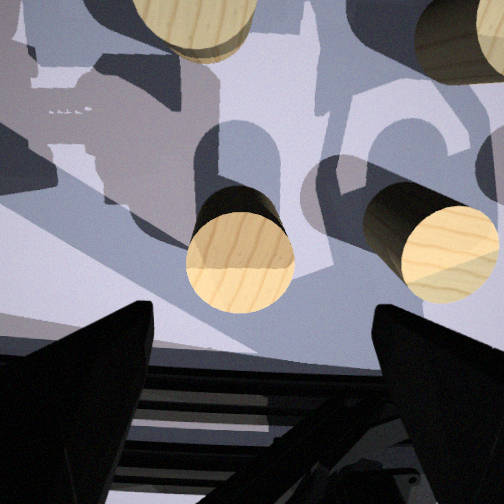

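>>> execute_actions:
  actions:
    - {"rows":[[-0.426,1.2,0.4,0.8,0,1.571,0.5,0.408,1.253,0.78,-1.095,0,0.4,0.4],[-0.426,1.2,0.4,0.8,0,1.571,0.5,0.408,1.253,0.78,-1.095,0,0.4,0.4],[-0.426,1.2,0.4,0.8,0,1.571,0.5,0.408,1.253,0.78,-1.095,0,0.4,0.4],[-0.426,1.2,0.4,0.8,0,1.571,0.5,0.408,1.286,0.702,-0.988,0,0.4,0.4],[-0.426,1.2,0.4,0.8,0,1.571,0.5,0.408,1.286,0.702,-0.988,0,0.4,0.4],[-0.426,1.2,0.4,0.8,0,1.571,0.5,0.408,1.286,0.702,-0.988,0,0.4,0.4],[-0.426,1.2,0.4,0.8,0,1.571,0.5,0.408,1.32,0.624,-0.88,0,0.4,0.4],[-0.426,1.2,0.4,0.8,0,1.571,0.5,0.408,1.32,0.624,-0.88,0,0.4,0.4],[-0.426,1.2,0.4,0.8,0,1.571,0.5,0.408,1.32,0.624,-0.88,0,0.4,0.4],[-0.426,1.2,0.4,0.8,0,1.571,0.5,0.408,1.32,0.624,-0.88,0,0.4,0.4],[-0.426,1.2,0.4,0.8,0,1.571,0.5,0.408,1.32,0.624,-0.88,0,0.4,0.4],[-0.426,1.2,0.4,0.8,0,1.571,0.5,0.408,1.32,0.624,-0.88,0,0.4,0.1]],"steps":15}
  pictures: false

>>> execute_actions:
  actions:
    - {"rows":[[-0.426,1.2,0.4,0.8,0,1.571,0.5,0.408,1.32,0.624,-0.88,0,0.4,0],[-0.426,1.2,0.4,0.8,0,1.571,0.5,0.408,1.32,0.624,-0.88,0,0.4,-0.3],[-0.426,1.2,0.4,0.8,0,1.571,0.5,0.408,1.32,0.624,-0.88,0,0.4,-0.3],[-0.426,1.2,0.4,0.8,0,1.571,0.5,0.408,1.32,0.624,-0.88,0,0.4,-0.3],[-0.426,1.2,0.4,0.8,0,1.571,0.5,0.408,1.32,0.624,-0.88,0,0.4,-0.3],[-0.426,1.2,0.4,0.8,0,1.571,0.5,0.408,1.286,0.702,-0.988,0,0.4,-0.3],[-0.426,1.2,0.4,0.8,0,1.571,0.5,0.408,1.286,0.702,-0.988,0,0.4,-0.3],[-0.426,1.2,0.4,0.8,0,1.571,0.5,0.408,1.253,0.78,-1.095,0,0.4,-0.3],[-0.426,1.2,0.4,0.8,0,1.571,0.5,0.408,1.253,0.78,-1.095,0,0.4,-0.3],[-0.426,1.2,0.4,0.8,0,1.571,0.5,0.408,1.22,0.86,-1.2,0,0.4,-0.3],[-0.426,1.2,0.4,0.8,0,1.571,0.5,0.408,1.22,0.86,-1.2,0,0.4,-0.3],[-0.426,1.2,0.4,0.8,0,1.571,0.5,0.408,1.2,1.0,-1.25,0,0.4,-0.3],[-0.426,1.2,0.4,0.8,0,1.571,0.5,0.408,1.2,1.0,-1.25,0,0.4,-0.3],[-0.426,1.2,0.4,0.8,0,1.571,0.5,0.408,1.2,1.0,-1.25,0,0.4,-0.3],[-0.426,1.2,0.4,0.8,0,1.571,0.5,-0.218,1.25,1.1,0.53,0,0,-0.3]],"steps":15}
  pictures: false

>>> execute_actions:
  actions:
    - {"rows":[[-0.426,1.2,0.4,0.8,0,1.571,0.5,-0.22,1.3,1.1,0.53,0,0,-0.3]],"steps":15}
  pictures: false

>>> execute_actions:
  actions:
    - {"rows":[[-0.426,1.31,0.47,0.84,0,1.571,0.5,-0.222,1.424,0.885,0.53,0,0,-0.3]],"steps":15}
  pictures: false

>>> execute_actions:
  actions:
    - {"steps":12}

Scene clock: 176.77 s of 17941.00 s.
left_arm: end_effector_position=(-0.0609, +0.0870, +0.3399) grip_measured=+0.500 end_effector_quat_wxyz=(+0.460, +0.459, -0.538, -0.537) end_effector_velocity=(+0.000, +0.001, -0.000) end_effector_angular_velocity=(+0.001, -0.008, +0.005) | right_arm: end_effector_position=(-0.2281, -0.3338, +0.0818) grip_measured=+0.171 end_effector_quat_wxyz=(+0.481, -0.518, +0.480, +0.519) end_effector_velocity=(-0.010, +0.012, -0.001) end_effector_angular_velocity=(+0.057, +0.054, +0.005)
Joint positions: left_arm=[-0.425  1.206  0.407  0.801  0.001  1.57   0.063] | right_arm=[ 0.405  1.313  0.631 -0.886  0.     0.397  0.047]
Joint velocities: left_arm=[-0.002 -0.007 -0.002 -0.007 -0.007  0.007 -0.   ] | right_arm=[-0.002 -0.002 -0.007  0.081 -0.022 -0.007 -0.041]
Joint torques (N m, as the arm reports them, + toward a larger angle): left_arm=[-0.16 -4.2   6.23  1.93  0.   -0.08] | right_arm=[ 0.13 -3.12  5.1   0.16 -0.04  0.08]
Motor temperatures (°C, as the motors report them): left_arm=[30 43 42 43 28 30] | right_arm=[32 38 41 42 28 29]
Heat: left arm: hottest shoulder 43 °C (+1.0 °C/min); right arm: hottest wrist pitch 42 °C (-2.0 °C/min).
Steps of this call (steps 1 to 15: the robot went on to your last target; steps 16 to 90: nothing new was sent; then 6.17 s passed at rest; steps 91 to 105: all 15 steps of this action). Readings (joint positions):
91: left_arm=[-0.425 1.206 0.407 0.801 0.001 1.570] | right_arm=[0.381 1.221 0.846 -1.180 -0.001 0.397]
92: left_arm=[-0.425 1.206 0.407 0.801 0.001 1.570] | right_arm=[0.389 1.223 0.833 -1.145 -0.000 0.397]
94: left_arm=[-0.425 1.206 0.407 0.801 0.001 1.570] | right_arm=[0.400 1.241 0.798 -1.100 0.000 0.397]
98: left_arm=[-0.425 1.206 0.407 0.801 0.001 1.570] | right_arm=[0.404 1.284 0.694 -0.957 0.000 0.397]
105: the state above

Scene clock: 177.27 s of 17941.00 s.
left_arm: end_effector_position=(-0.0609, +0.0870, +0.3399) grip_measured=+0.500 end_effector_quat_wxyz=(+0.460, +0.459, -0.538, -0.537) end_effector_velocity=(+0.001, +0.002, -0.005) end_effector_angular_velocity=(+0.023, +0.004, +0.005) | right_arm: end_effector_position=(-0.2383, -0.3094, +0.1768) grip_measured=+0.006 end_effector_quat_wxyz=(+0.488, -0.481, +0.462, +0.563) end_effector_velocity=(-0.063, +0.509, +0.322) end_effector_angular_velocity=(+2.030, +1.100, +0.614)
Joint positions: left_arm=[-0.425  1.206  0.407  0.801  0.001  1.57   0.063] | right_arm=[ 0.389  1.221  0.953 -1.183 -0.009  0.363  0.039]
Joint velocities: left_arm=[-0.002 -0.007 -0.007 -0.022 -0.007 -0.007  0.   ] | right_arm=[-1.013 -0.085  0.984  1.223 -0.286 -1.604  0.   ]
Joint torques (N m, as the arm reports them, + toward a larger angle): left_arm=[-0.11 -4.13  6.27  1.91  0.   -0.07] | right_arm=[-3.53 -1.27  7.33  1.61  0.45 -0.02]
Motor temperatures (°C, as the motors report them): left_arm=[30 43 42 43 28 30] | right_arm=[32 38 41 42 28 29]
Heat: left arm: hottest shoulder 43 °C (+1.0 °C/min); right arm: hottest wrist pitch 42 °C (-1.0 °C/min).
Steps of this call (steps 1 to 15: all 15 steps of this action). Readings (joint positions):
1: left_arm=[-0.425 1.206 0.407 0.801 0.001 1.570] | right_arm=[0.405 1.313 0.631 -0.885 0.000 0.397]
2: left_arm=[-0.425 1.206 0.407 0.801 0.001 1.570] | right_arm=[0.405 1.313 0.631 -0.885 -0.000 0.397]
4: left_arm=[-0.425 1.206 0.407 0.801 0.001 1.570] | right_arm=[0.406 1.313 0.631 -0.883 -0.001 0.398]
8: left_arm=[-0.425 1.206 0.407 0.801 0.001 1.570] | right_arm=[0.406 1.304 0.675 -0.976 -0.001 0.398]
15: the state above

Scene clock: 177.77 s of 17941.00 s.
left_arm: end_effector_position=(-0.0609, +0.0870, +0.3399) grip_measured=+0.500 end_effector_quat_wxyz=(+0.460, +0.459, -0.538, -0.537) end_effector_velocity=(+0.000, +0.000, +0.005) end_effector_angular_velocity=(-0.016, +0.010, +0.005) | right_arm: end_effector_position=(-0.0882, -0.1116, +0.3028) grip_measured=+0.006 end_effector_quat_wxyz=(+0.732, -0.171, +0.202, +0.628) end_effector_velocity=(+0.051, +0.204, +0.359) end_effector_angular_velocity=(+1.861, -0.316, -0.024)
Joint positions: left_arm=[-0.425  1.206  0.407  0.801  0.001  1.57   0.063] | right_arm=[-0.215  1.295  1.085 -0.325  0.004  0.006  0.039]
Joint velocities: left_arm=[-0.002 -0.007  0.002  0.007 -0.007 -0.007  0.   ] | right_arm=[-0.056 -0.002  0.017  1.868 -0.007 -0.051 -0.003]
Joint torques (N m, as the arm reports them, + toward a larger angle): left_arm=[-0.12 -4.16  6.25  1.92 -0.01 -0.09] | right_arm=[ 0.21 -5.07  9.16  1.57 -0.14 -0.06]
Motor temperatures (°C, as the motors report them): left_arm=[30 43 42 43 28 30] | right_arm=[32 38 41 42 28 29]
Heat: left arm: hottest shoulder 43 °C (+1.0 °C/min); right arm: hottest wrist pitch 42 °C (-1.0 °C/min).
Steps of this call (steps 1 to 15: all 15 steps of this action). Readings (joint positions):
1: left_arm=[-0.425 1.206 0.407 0.801 0.001 1.570] | right_arm=[0.348 1.223 0.984 -1.130 -0.011 0.312]
2: left_arm=[-0.425 1.206 0.407 0.801 0.001 1.570] | right_arm=[0.301 1.236 1.014 -1.073 -0.009 0.260]
4: left_arm=[-0.425 1.206 0.407 0.801 0.001 1.570] | right_arm=[0.201 1.263 1.055 -0.966 -0.007 0.153]
8: left_arm=[-0.425 1.206 0.407 0.801 0.001 1.570] | right_arm=[-0.014 1.289 1.078 -0.746 -0.005 0.044]
15: the state above

Scene clock: 178.27 s of 17941.00 s.
left_arm: end_effector_position=(-0.0637, +0.0688, +0.3373) grip_measured=+0.500 end_effector_quat_wxyz=(+0.458, +0.461, -0.536, -0.539) end_effector_velocity=(+0.000, +0.001, -0.006) end_effector_angular_velocity=(+0.016, -0.010, +0.005) | right_arm: end_effector_position=(-0.0785, -0.0593, +0.3246) grip_measured=+0.005 end_effector_quat_wxyz=(+0.759, -0.019, +0.024, +0.650) end_effector_velocity=(-0.001, -0.003, +0.157) end_effector_angular_velocity=(+0.605, -0.099, +0.005)
Joint positions: left_arm=[-0.425  1.304  0.461  0.838  0.001  1.57   0.063] | right_arm=[-0.219  1.429  0.883  0.486  0.003  0.003  0.039]
Joint velocities: left_arm=[-0.002  0.002 -0.007 -0.007 -0.007  0.007 -0.   ] | right_arm=[-0.002 -0.076  0.032  0.505 -0.007 -0.007 -0.   ]
Joint torques (N m, as the arm reports them, + toward a larger angle): left_arm=[-0.12 -3.34  8.06  2.19  0.   -0.06] | right_arm=[-0.28 -6.65  7.62  1.29 -0.1  -0.06]
Motor temperatures (°C, as the motors report them): left_arm=[30 43 42 43 28 30] | right_arm=[32 38 41 42 28 29]
Heat: left arm: hottest shoulder 43 °C (+1.0 °C/min); right arm: hottest wrist pitch 42 °C (-1.0 °C/min).
Steps of this call (steps 1 to 15: all 15 steps of this action). Readings (joint positions):
1: left_arm=[-0.425 1.220 0.413 0.808 0.001 1.570] | right_arm=[-0.216 1.304 1.072 -0.260 0.004 0.006]
2: left_arm=[-0.425 1.243 0.427 0.820 0.001 1.570] | right_arm=[-0.216 1.311 1.050 -0.201 0.003 0.005]
4: left_arm=[-0.425 1.281 0.449 0.827 0.001 1.570] | right_arm=[-0.216 1.344 0.986 -0.088 0.003 0.004]
8: left_arm=[-0.425 1.301 0.457 0.835 0.001 1.570] | right_arm=[-0.219 1.433 0.884 0.133 0.003 0.003]
15: the state above

Scene clock: 178.67 s of 17941.00 s.
left_arm: end_effector_position=(-0.0637, +0.0687, +0.3372) grip_measured=+0.500 end_effector_quat_wxyz=(+0.458, +0.461, -0.536, -0.539) end_effector_velocity=(-0.002, +0.001, -0.002) end_effector_angular_velocity=(+0.008, +0.006, -0.010) | right_arm: end_effector_position=(-0.0785, -0.0592, +0.3342) grip_measured=+0.005 end_effector_quat_wxyz=(+0.759, -0.005, +0.008, +0.651) end_effector_velocity=(-0.000, -0.002, +0.000) end_effector_angular_velocity=(-0.001, +0.008, +0.005)
Joint positions: left_arm=[-0.425  1.304  0.461  0.838  0.001  1.57   0.063] | right_arm=[-0.219  1.428  0.883  0.526  0.003  0.003  0.039]
Joint velocities: left_arm=[-0.002 -0.002 -0.002 -0.007  0.007 -0.007  0.   ] | right_arm=[-0.002 -0.007 -0.002 -0.007 -0.007  0.007 -0.   ]
Joint torques (N m, as the arm reports them, + toward a larger angle): left_arm=[-0.14 -3.46  8.16  2.22  0.01 -0.08] | right_arm=[-0.22 -7.06  7.71  1.68 -0.1  -0.08]
Motor temperatures (°C, as the motors report them): left_arm=[30 43 42 43 28 30] | right_arm=[32 38 41 42 28 29]
Heat: left arm: hottest shoulder 43 °C (+1.0 °C/min); right arm: hottest wrist pitch 42 °C (-1.0 °C/min).
Steps of this call (steps 1 to 12: the robot went on to your last target). Readings (joint positions):
1: left_arm=[-0.425 1.304 0.461 0.838 0.001 1.570] | right_arm=[-0.219 1.428 0.883 0.499 0.003 0.003]
2: left_arm=[-0.425 1.304 0.461 0.838 0.001 1.570] | right_arm=[-0.219 1.428 0.883 0.507 0.003 0.003]
4: left_arm=[-0.425 1.304 0.461 0.838 0.001 1.570] | right_arm=[-0.219 1.428 0.883 0.514 0.003 0.003]
8: left_arm=[-0.425 1.304 0.461 0.838 0.001 1.570] | right_arm=[-0.219 1.428 0.883 0.526 0.003 0.003]
12: the state above

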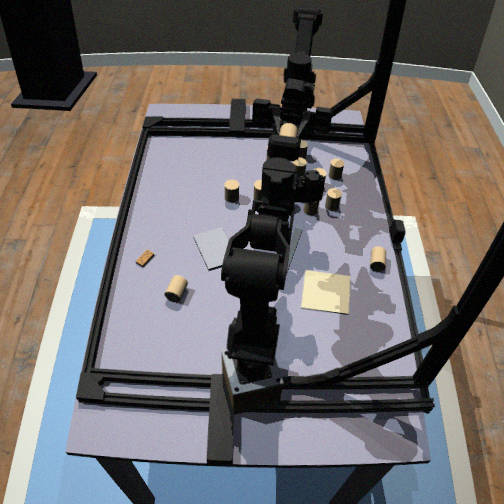

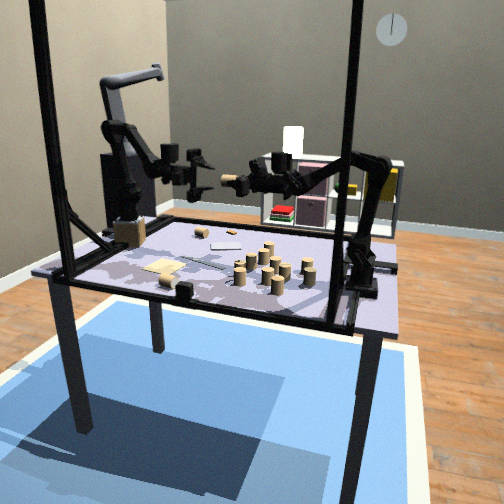

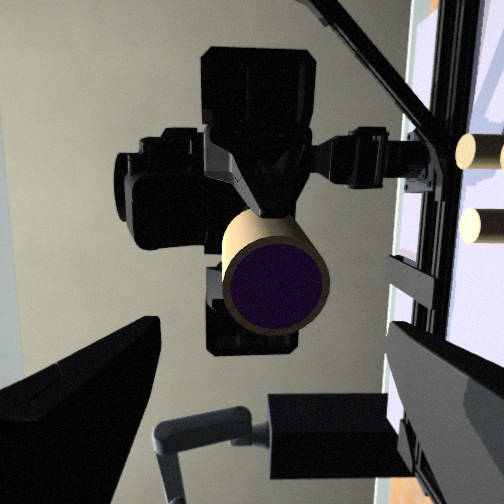

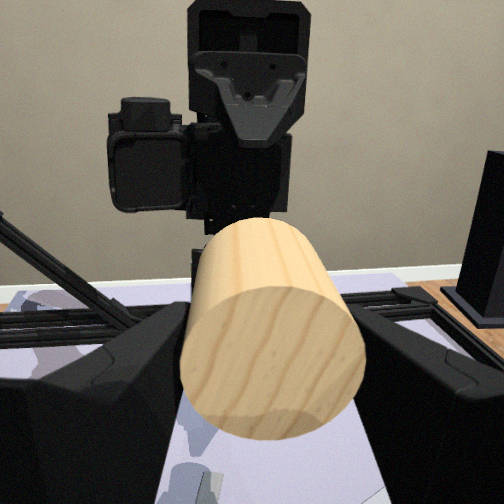

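>>> execute_actions:
  actions:
    - {"rows":[[-0.426,1.4,0.545,0.86,0,1.571,0.5,-0.222,1.424,0.885,0.537,0,0,-0.3],[-0.426,1.4,0.545,0.86,0,1.571,0.5,-0.222,1.424,0.885,0.537,0,0,-0.3],[-0.426,1.4,0.545,0.86,0,1.571,0.5,-0.222,1.424,0.885,0.537,0,0,-0.3],[-0.426,1.49,0.62,0.876,0,1.571,0.5,-0.222,1.424,0.885,0.537,0,0,-0.3],[-0.426,1.49,0.62,0.876,0,1.571,0.5,-0.222,1.424,0.885,0.537,0,0,-0.3],[-0.426,1.49,0.62,0.876,0,1.571,0.5,-0.222,1.424,0.885,0.537,0,0,-0.3],[-0.426,1.585,0.698,0.892,0,1.571,0.5,-0.222,1.424,0.885,0.537,0,0,-0.3],[-0.426,1.585,0.698,0.892,0,1.571,0.5,-0.222,1.424,0.885,0.537,0,0,-0.3],[-0.426,1.585,0.698,0.892,0,1.571,0.5,-0.222,1.424,0.885,0.537,0,0,-0.3],[-0.426,1.585,0.698,0.892,0,1.571,0.5,-0.222,1.424,0.885,0.537,0,0,-0.3],[-0.426,1.585,0.698,0.892,0,1.571,0.5,-0.222,1.424,0.885,0.537,0,0,-0.3],[-0.426,1.585,0.698,0.892,0,1.571,0.1,-0.222,1.424,0.885,0.537,0,0,-0.3]],"steps":15}
  pictures: false

>>> execute_actions:
  actions:
    - {"rows":[[-0.426,1.585,0.698,0.892,0,1.571,0,-0.222,1.424,0.885,0.537,0,0,-0.3],[-0.426,1.585,0.698,0.892,0,1.571,-0.3,-0.222,1.424,0.885,0.537,0,0,-0.3],[-0.426,1.585,0.698,0.892,0,1.571,-0.3,-0.222,1.424,0.885,0.537,0,0,-0.3],[-0.426,1.585,0.698,0.892,0,1.571,-0.3,-0.222,1.424,0.885,0.537,0,0,-0.3],[-0.426,1.585,0.698,0.892,0,1.571,-0.3,-0.222,1.424,0.885,0.537,0,0,-0.3],[-0.426,1.585,0.698,0.892,0,1.571,-0.3,-0.222,1.424,0.885,0.537,0,0,0.45],[-0.426,1.585,0.698,0.892,0,1.571,-0.3,-0.222,1.424,0.885,0.537,0,0,0.45],[-0.426,1.585,0.698,0.892,0,1.571,-0.3,-0.222,1.424,0.885,0.537,0,0,0.45],[-0.426,1.585,0.698,0.892,0,1.571,-0.3,-0.222,1.424,0.885,0.537,0,0,0.45],[-0.426,1.585,0.698,0.892,0,1.571,-0.3,-0.222,1.424,0.885,0.537,0,0,0.45],[-0.426,1.47,0.6,0.872,0,1.571,-0.3,-0.222,1.424,0.885,0.537,0,0,0.45],[-0.426,1.47,0.6,0.872,0,1.571,-0.3,-0.222,1.424,0.885,0.537,0,0,0.45],[-0.426,1.47,0.6,0.872,0,1.571,-0.3,-0.222,1.424,0.885,0.537,0,0,0.45],[-0.426,1.31,0.47,0.84,0,1.571,-0.3,-0.222,1.424,0.885,0.537,0,0,0.45]],"steps":15}
  pictures: false

>>> execute_actions:
  actions:
    - {"rows":[[-0.426,1.31,0.47,0.84,0,1.571,-0.3,-0.222,1.424,0.885,0.537,0,0,0.45],[-0.426,1.31,0.47,0.84,0,1.571,-0.3,-0.222,1.424,0.885,0.537,0,0,0.45],[-0.15,1.28,0.65,-0.83,0,1.571,-0.3,0.316,1.4,1.1,-1.144,0,0,0.45]],"steps":15}
  pictures: false

>>> execute_actions:
  actions:
    - {"rows":[[-0.15,1.28,0.65,-0.83,0,1.571,-0.3,0.316,1.4,1.1,-1.144,0,0,0.45],[-0.15,1.28,0.65,-0.83,0,1.571,-0.3,0.316,1.4,1.1,-1.144,0,0,0.45],[-0.15,1.28,0.65,-0.83,0,1.571,-0.3,0.316,1.4,1.1,-1.144,0,0,0.45],[-0.15,1.28,0.65,-0.83,0,1.571,-0.3,0.316,1.4,1.1,-1.144,0,0,0.45],[-0.15,1.28,0.65,-0.83,0,1.571,-0.3,0.316,1.4,1.1,-1.144,0,0,0.45],[-0.15,1.28,0.65,-0.83,0,1.571,-0.3,0.316,1.4,1.1,-1.144,0,0,0.45],[-0.15,1.28,0.65,-0.83,0,1.571,-0.3,0.316,1.4,1.1,-1.144,0,0,0.45],[-0.15,1.28,0.65,-0.83,0,1.571,-0.3,0.316,1.4,1.1,-1.144,0,0,0.45],[-0.15,1.28,0.65,-0.83,0,1.571,-0.3,0.316,1.4,1.1,-1.144,0,0,0.45],[-0.15,1.28,0.65,-0.83,0,1.571,-0.3,0.316,1.4,1.1,-1.144,0,0,0.45],[-0.15,1.491,0.75,-0.83,0,1.571,-0.3,0.316,1.45,1.165,-1.144,0,0,0.45]],"steps":15}
  pictures: false

>>> execute_actions:
  actions:
    - {"rows":[[-0.15,1.491,0.75,-0.83,0,1.571,-0.3,0.316,1.589,1.165,-1.144,0,0,0.45],[-0.15,1.555,0.7,-0.72,0,1.571,-0.3,0.316,1.589,1.165,-1.144,0,0,0.45],[-0.15,1.555,0.7,-0.72,0,1.571,-0.3,0.316,1.589,1.165,-1.144,0,0,0.45],[-0.15,1.555,0.7,-0.72,0,1.571,-0.3,0.316,1.589,1.165,-1.144,0,0,0.45],[-0.15,1.62,0.652,-0.605,0,1.571,-0.3,0.316,1.589,1.165,-1.144,0,0,0.45],[-0.15,1.62,0.652,-0.605,0,1.571,-0.3,0.316,1.589,1.165,-1.144,0,0,0.45],[-0.15,1.62,0.652,-0.605,0,1.571,-0.3,0.316,1.589,1.165,-1.144,0,0,0.45],[-0.15,1.665,0.622,-0.53,0,1.571,-0.3,0.316,1.589,1.165,-1.144,0,0,0.45],[-0.15,1.665,0.622,-0.53,0,1.571,-0.3,0.316,1.589,1.165,-1.144,0,0,0.45],[-0.15,1.665,0.622,-0.53,0,1.571,-0.3,0.316,1.589,1.165,-1.144,0,0,0.45],[-0.15,1.691,0.602,-0.488,0,1.571,-0.3,0.316,1.589,1.165,-1.144,0,0,0.45]],"steps":15}

Scene clock: 199.73 s of 17941.00 s.
left_arm: end_effector_position=(-0.0736, +0.0056, +0.3374) grip_measured=+0.184 end_effector_quat_wxyz=(+0.459, +0.460, -0.537, -0.538) end_effector_velocity=(-0.001, -0.009, +0.012) end_effector_angular_velocity=(-0.033, -0.002, +0.005) | right_arm: end_effector_position=(-0.0784, -0.0592, +0.3359) grip_measured=+0.003 end_effector_quat_wxyz=(+0.759, -0.003, +0.005, +0.651) end_effector_velocity=(-0.002, -0.001, +0.004) end_effector_angular_velocity=(+0.011, -0.009, +0.020)
Joint positions: left_arm=[-0.425  1.576  0.685  0.888  0.001  1.57   0.048] | right_arm=[-0.22   1.427  0.883  0.533  0.002  0.003  0.039]
Joint velocities: left_arm=[-0.002  0.022  0.046  0.007 -0.007  0.007 -0.06 ] | right_arm=[-0.002 -0.007 -0.002  0.007 -0.022 -0.007 -0.   ]
Joint torques (N m, as the arm reports them, + toward a larger angle): left_arm=[-0.13 -5.04  7.93  2.22  0.01 -0.09] | right_arm=[-0.18 -6.96  7.82  1.69 -0.1  -0.05]
Motor temperatures (°C, as the motors report them): left_arm=[30 42 43 44 28 30] | right_arm=[32 39 42 44 28 29]
Heat: left arm: hottest wrist pitch 44 °C (+2.0 °C/min); right arm: hottest wrist pitch 44 °C (+3.0 °C/min).
Steps of this call (steps 1 to 30: the robot went on to your last target; steps 31 to 617: nothing new was sent; steps 618 to 632: all 15 steps of this action). Readings (joint positions):
618: left_arm=[-0.425 1.318 0.472 0.841 0.001 1.570] | right_arm=[-0.220 1.427 0.883 0.528 0.002 0.003]
619: left_arm=[-0.425 1.339 0.490 0.848 0.001 1.570] | right_arm=[-0.220 1.427 0.883 0.529 0.002 0.003]
621: left_arm=[-0.425 1.388 0.532 0.856 0.001 1.570] | right_arm=[-0.220 1.427 0.883 0.531 0.002 0.003]
625: left_arm=[-0.425 1.507 0.633 0.880 0.001 1.570] | right_arm=[-0.220 1.427 0.883 0.532 0.002 0.003]
632: the state above

Scene clock: 200.23 s of 17941.00 s.
left_arm: end_effector_position=(-0.0686, +0.0387, +0.3369) grip_measured=+0.034 end_effector_quat_wxyz=(+0.456, +0.463, -0.534, -0.541) end_effector_velocity=(+0.058, +0.365, -0.011) end_effector_angular_velocity=(+0.030, +0.017, +0.015) | right_arm: end_effector_position=(-0.0783, -0.0592, +0.3363) grip_measured=+0.433 end_effector_quat_wxyz=(+0.759, -0.002, +0.004, +0.651) end_effector_velocity=(-0.004, +0.000, -0.003) end_effector_angular_velocity=(-0.020, -0.019, +0.025)
Joint positions: left_arm=[-0.425  1.437  0.567  0.857  0.001  1.571  0.041] | right_arm=[-0.22   1.427  0.883  0.535  0.002  0.003  0.06 ]
Joint velocities: left_arm=[-0.007 -1.551 -1.306 -0.271 -0.022 -0.022  0.   ] | right_arm=[ 0.002 -0.002  0.002 -0.022 -0.022 -0.022  0.008]
Joint torques (N m, as the arm reports them, + toward a larger angle): left_arm=[-0.09 -5.84  7.16  2.29  0.01 -0.08] | right_arm=[-0.15 -6.95  7.74  1.57 -0.07 -0.03]
Motor temperatures (°C, as the motors report them): left_arm=[30 42 43 44 28 30] | right_arm=[32 39 42 44 28 29]
Heat: left arm: hottest wrist pitch 44 °C (+2.0 °C/min); right arm: hottest wrist pitch 44 °C (+2.0 °C/min).
Steps of this call (steps 1 to 15: all 15 steps of this action). Readings (joint positions):
1: left_arm=[-0.425 1.576 0.686 0.889 0.001 1.570] | right_arm=[-0.220 1.427 0.883 0.533 0.002 0.003]
2: left_arm=[-0.425 1.576 0.688 0.888 0.001 1.570] | right_arm=[-0.220 1.427 0.883 0.535 0.002 0.003]
4: left_arm=[-0.425 1.577 0.688 0.890 0.001 1.570] | right_arm=[-0.220 1.427 0.883 0.534 0.002 0.003]
8: left_arm=[-0.425 1.578 0.688 0.890 0.001 1.570] | right_arm=[-0.220 1.427 0.883 0.535 0.002 0.003]
15: the state above

Scene clock: 200.73 s of 17941.00 s.
left_arm: end_effector_position=(+0.0371, +0.0796, +0.2680) grip_measured=+0.033 end_effector_quat_wxyz=(+0.381, +0.637, -0.308, -0.595) end_effector_velocity=(-0.021, +0.211, -0.345) end_effector_angular_velocity=(+1.842, +0.204, +0.010) | right_arm: end_effector_position=(-0.2996, -0.0974, +0.3010) grip_measured=+0.450 end_effector_quat_wxyz=(+0.550, -0.177, +0.124, +0.806) end_effector_velocity=(-0.140, -0.241, -0.373) end_effector_angular_velocity=(-1.756, -0.679, +0.515)
Joint positions: left_arm=[-0.154  1.283  0.645  0.087 -0.004  1.571  0.041] | right_arm=[ 0.299  1.409  1.089 -0.116 -0.006  0.002  0.061]
Joint velocities: left_arm=[ 0.007 -0.002 -0.002 -1.853 -0.007  0.007 -0.   ] | right_arm=[ 0.505 -0.002 -0.002 -1.883 -0.007 -0.007 -0.   ]
Joint torques (N m, as the arm reports them, + toward a larger angle): left_arm=[ 0.32 -4.5   7.96  1.89  0.17 -0.09] | right_arm=[-1.88 -7.69  8.79  1.38  0.17 -0.05]
Motor temperatures (°C, as the motors report them): left_arm=[30 42 43 44 28 30] | right_arm=[32 39 42 44 28 29]
Heat: left arm: hottest wrist pitch 44 °C (+2.0 °C/min); right arm: hottest wrist pitch 44 °C (+2.0 °C/min).
Steps of this call (steps 1 to 15: all 15 steps of this action). Readings (joint positions):
1: left_arm=[-0.425 1.391 0.530 0.853 0.001 1.570] | right_arm=[-0.220 1.427 0.883 0.535 0.002 0.003]
2: left_arm=[-0.425 1.360 0.507 0.851 0.001 1.570] | right_arm=[-0.220 1.427 0.883 0.535 0.002 0.003]
4: left_arm=[-0.369 1.328 0.539 0.750 0.019 1.571] | right_arm=[-0.181 1.427 0.930 0.452 0.014 0.002]
8: left_arm=[-0.186 1.294 0.629 0.524 -0.005 1.571] | right_arm=[-0.000 1.418 1.042 0.274 0.006 0.002]
15: the state above

Scene clock: 201.23 s of 17941.00 s.
left_arm: end_effector_position=(+0.0213, +0.2177, +0.1505) grip_measured=+0.033 end_effector_quat_wxyz=(+0.060, +0.708, +0.023, -0.703) end_effector_velocity=(-0.020, +0.178, -0.087) end_effector_angular_velocity=(+1.124, +0.126, +0.020) | right_arm: end_effector_position=(-0.2536, -0.2283, +0.1893) grip_measured=+0.450 end_effector_quat_wxyz=(+0.440, -0.511, +0.347, +0.652) end_effector_velocity=(+0.098, -0.243, -0.039) end_effector_angular_velocity=(-1.164, -0.464, +0.006)
Joint positions: left_arm=[-0.152  1.464  0.724 -0.779 -0.004  1.571  0.041] | right_arm=[ 0.316  1.435  1.144 -1.04  -0.002  0.002  0.061]
Joint velocities: left_arm=[-0.002  0.437  0.046 -0.74  -0.007 -0.022 -0.   ] | right_arm=[-0.002  0.007  0.11  -1.355 -0.007 -0.007 -0.001]
Joint torques (N m, as the arm reports them, + toward a larger angle): left_arm=[ 0.2  -4.91  8.06  0.7   0.2  -0.04] | right_arm=[ 0.04 -4.28  7.84  0.52  0.04 -0.05]
Motor temperatures (°C, as the motors report them): left_arm=[30 42 43 44 28 30] | right_arm=[32 39 42 44 28 29]
Heat: left arm: hottest wrist pitch 44 °C (+2.0 °C/min); right arm: hottest wrist pitch 44 °C (+2.0 °C/min).
Steps of this call (steps 1 to 15: all 15 steps of this action). Readings (joint positions):
1: left_arm=[-0.153 1.283 0.645 0.026 -0.004 1.571] | right_arm=[0.311 1.409 1.089 -0.179 -0.006 0.002]
2: left_arm=[-0.153 1.283 0.645 -0.035 -0.004 1.571] | right_arm=[0.315 1.409 1.089 -0.240 -0.006 0.002]
4: left_arm=[-0.153 1.283 0.645 -0.161 -0.004 1.571] | right_arm=[0.316 1.409 1.089 -0.363 -0.003 0.002]
8: left_arm=[-0.153 1.283 0.645 -0.409 -0.004 1.571] | right_arm=[0.316 1.409 1.089 -0.613 -0.002 0.002]
15: the state above

Scene clock: 201.73 s of 17941.00 s.
left_arm: end_effector_position=(+0.0205, +0.2248, +0.0843) grip_measured=+0.033 end_effector_quat_wxyz=(+0.039, +0.707, +0.044, -0.705) end_effector_velocity=(+0.000, +0.011, -0.028) end_effector_angular_velocity=(+0.015, -0.020, -0.000) | right_arm: end_effector_position=(-0.2478, -0.2428, +0.1518) grip_measured=+0.450 end_effector_quat_wxyz=(+0.396, -0.584, +0.396, +0.587) end_effector_velocity=(-0.002, +0.000, -0.001) end_effector_angular_velocity=(-0.000, +0.008, +0.010)
Joint positions: left_arm=[-0.152  1.682  0.609 -0.505 -0.004  1.57   0.041] | right_arm=[ 0.316  1.585  1.16  -1.142 -0.002  0.002  0.061]
Joint velocities: left_arm=[-0.007  0.076 -0.076  0.139 -0.022 -0.007 -0.   ] | right_arm=[ 0.002  0.002 -0.002  0.007 -0.007 -0.007 -0.   ]
Joint torques (N m, as the arm reports them, + toward a larger angle): left_arm=[ 0.2  -4.28  4.28  0.64  0.2  -0.02] | right_arm=[-0.06 -6.01  6.8  -0.01  0.03 -0.05]
Motor temperatures (°C, as the motors report them): left_arm=[30 42 43 44 28 30] | right_arm=[32 39 42 44 28 29]
Heat: left arm: hottest wrist pitch 44 °C (+2.0 °C/min); right arm: hottest wrist pitch 44 °C (+2.0 °C/min).
Steps of this call (steps 1 to 15: all 15 steps of this action). Readings (joint positions):
1: left_arm=[-0.152 1.474 0.725 -0.798 -0.004 1.571] | right_arm=[0.316 1.452 1.148 -1.081 -0.002 0.002]
2: left_arm=[-0.152 1.487 0.723 -0.794 -0.004 1.570] | right_arm=[0.316 1.475 1.156 -1.099 -0.002 0.002]
4: left_arm=[-0.152 1.519 0.718 -0.743 -0.004 1.570] | right_arm=[0.316 1.535 1.162 -1.114 -0.002 0.002]
8: left_arm=[-0.152 1.602 0.668 -0.628 -0.004 1.570] | right_arm=[0.316 1.585 1.160 -1.137 -0.002 0.002]
15: the state above

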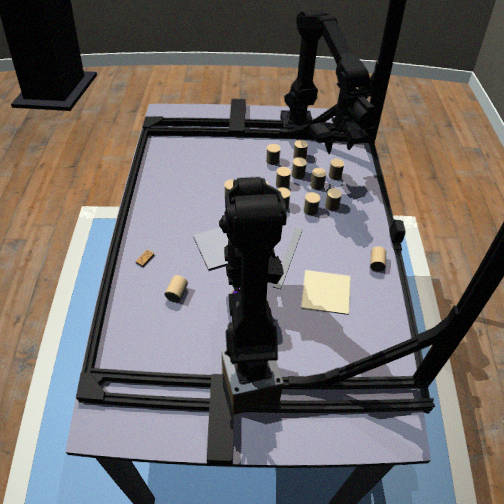

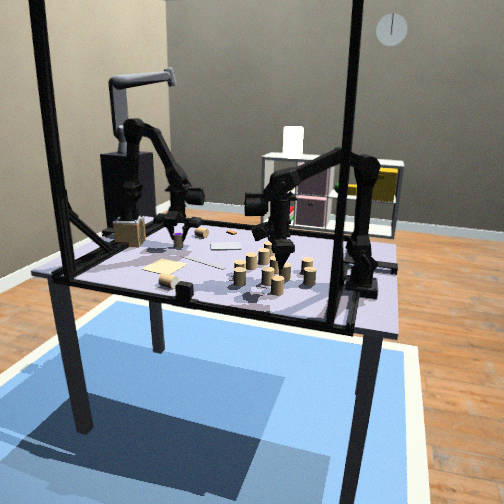

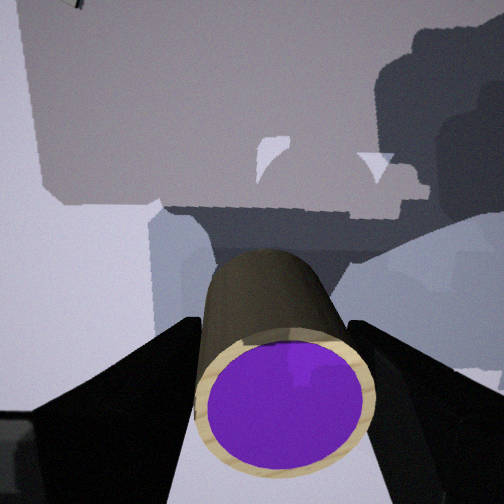

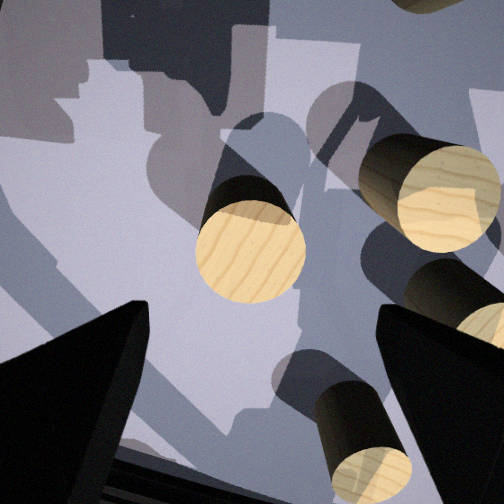

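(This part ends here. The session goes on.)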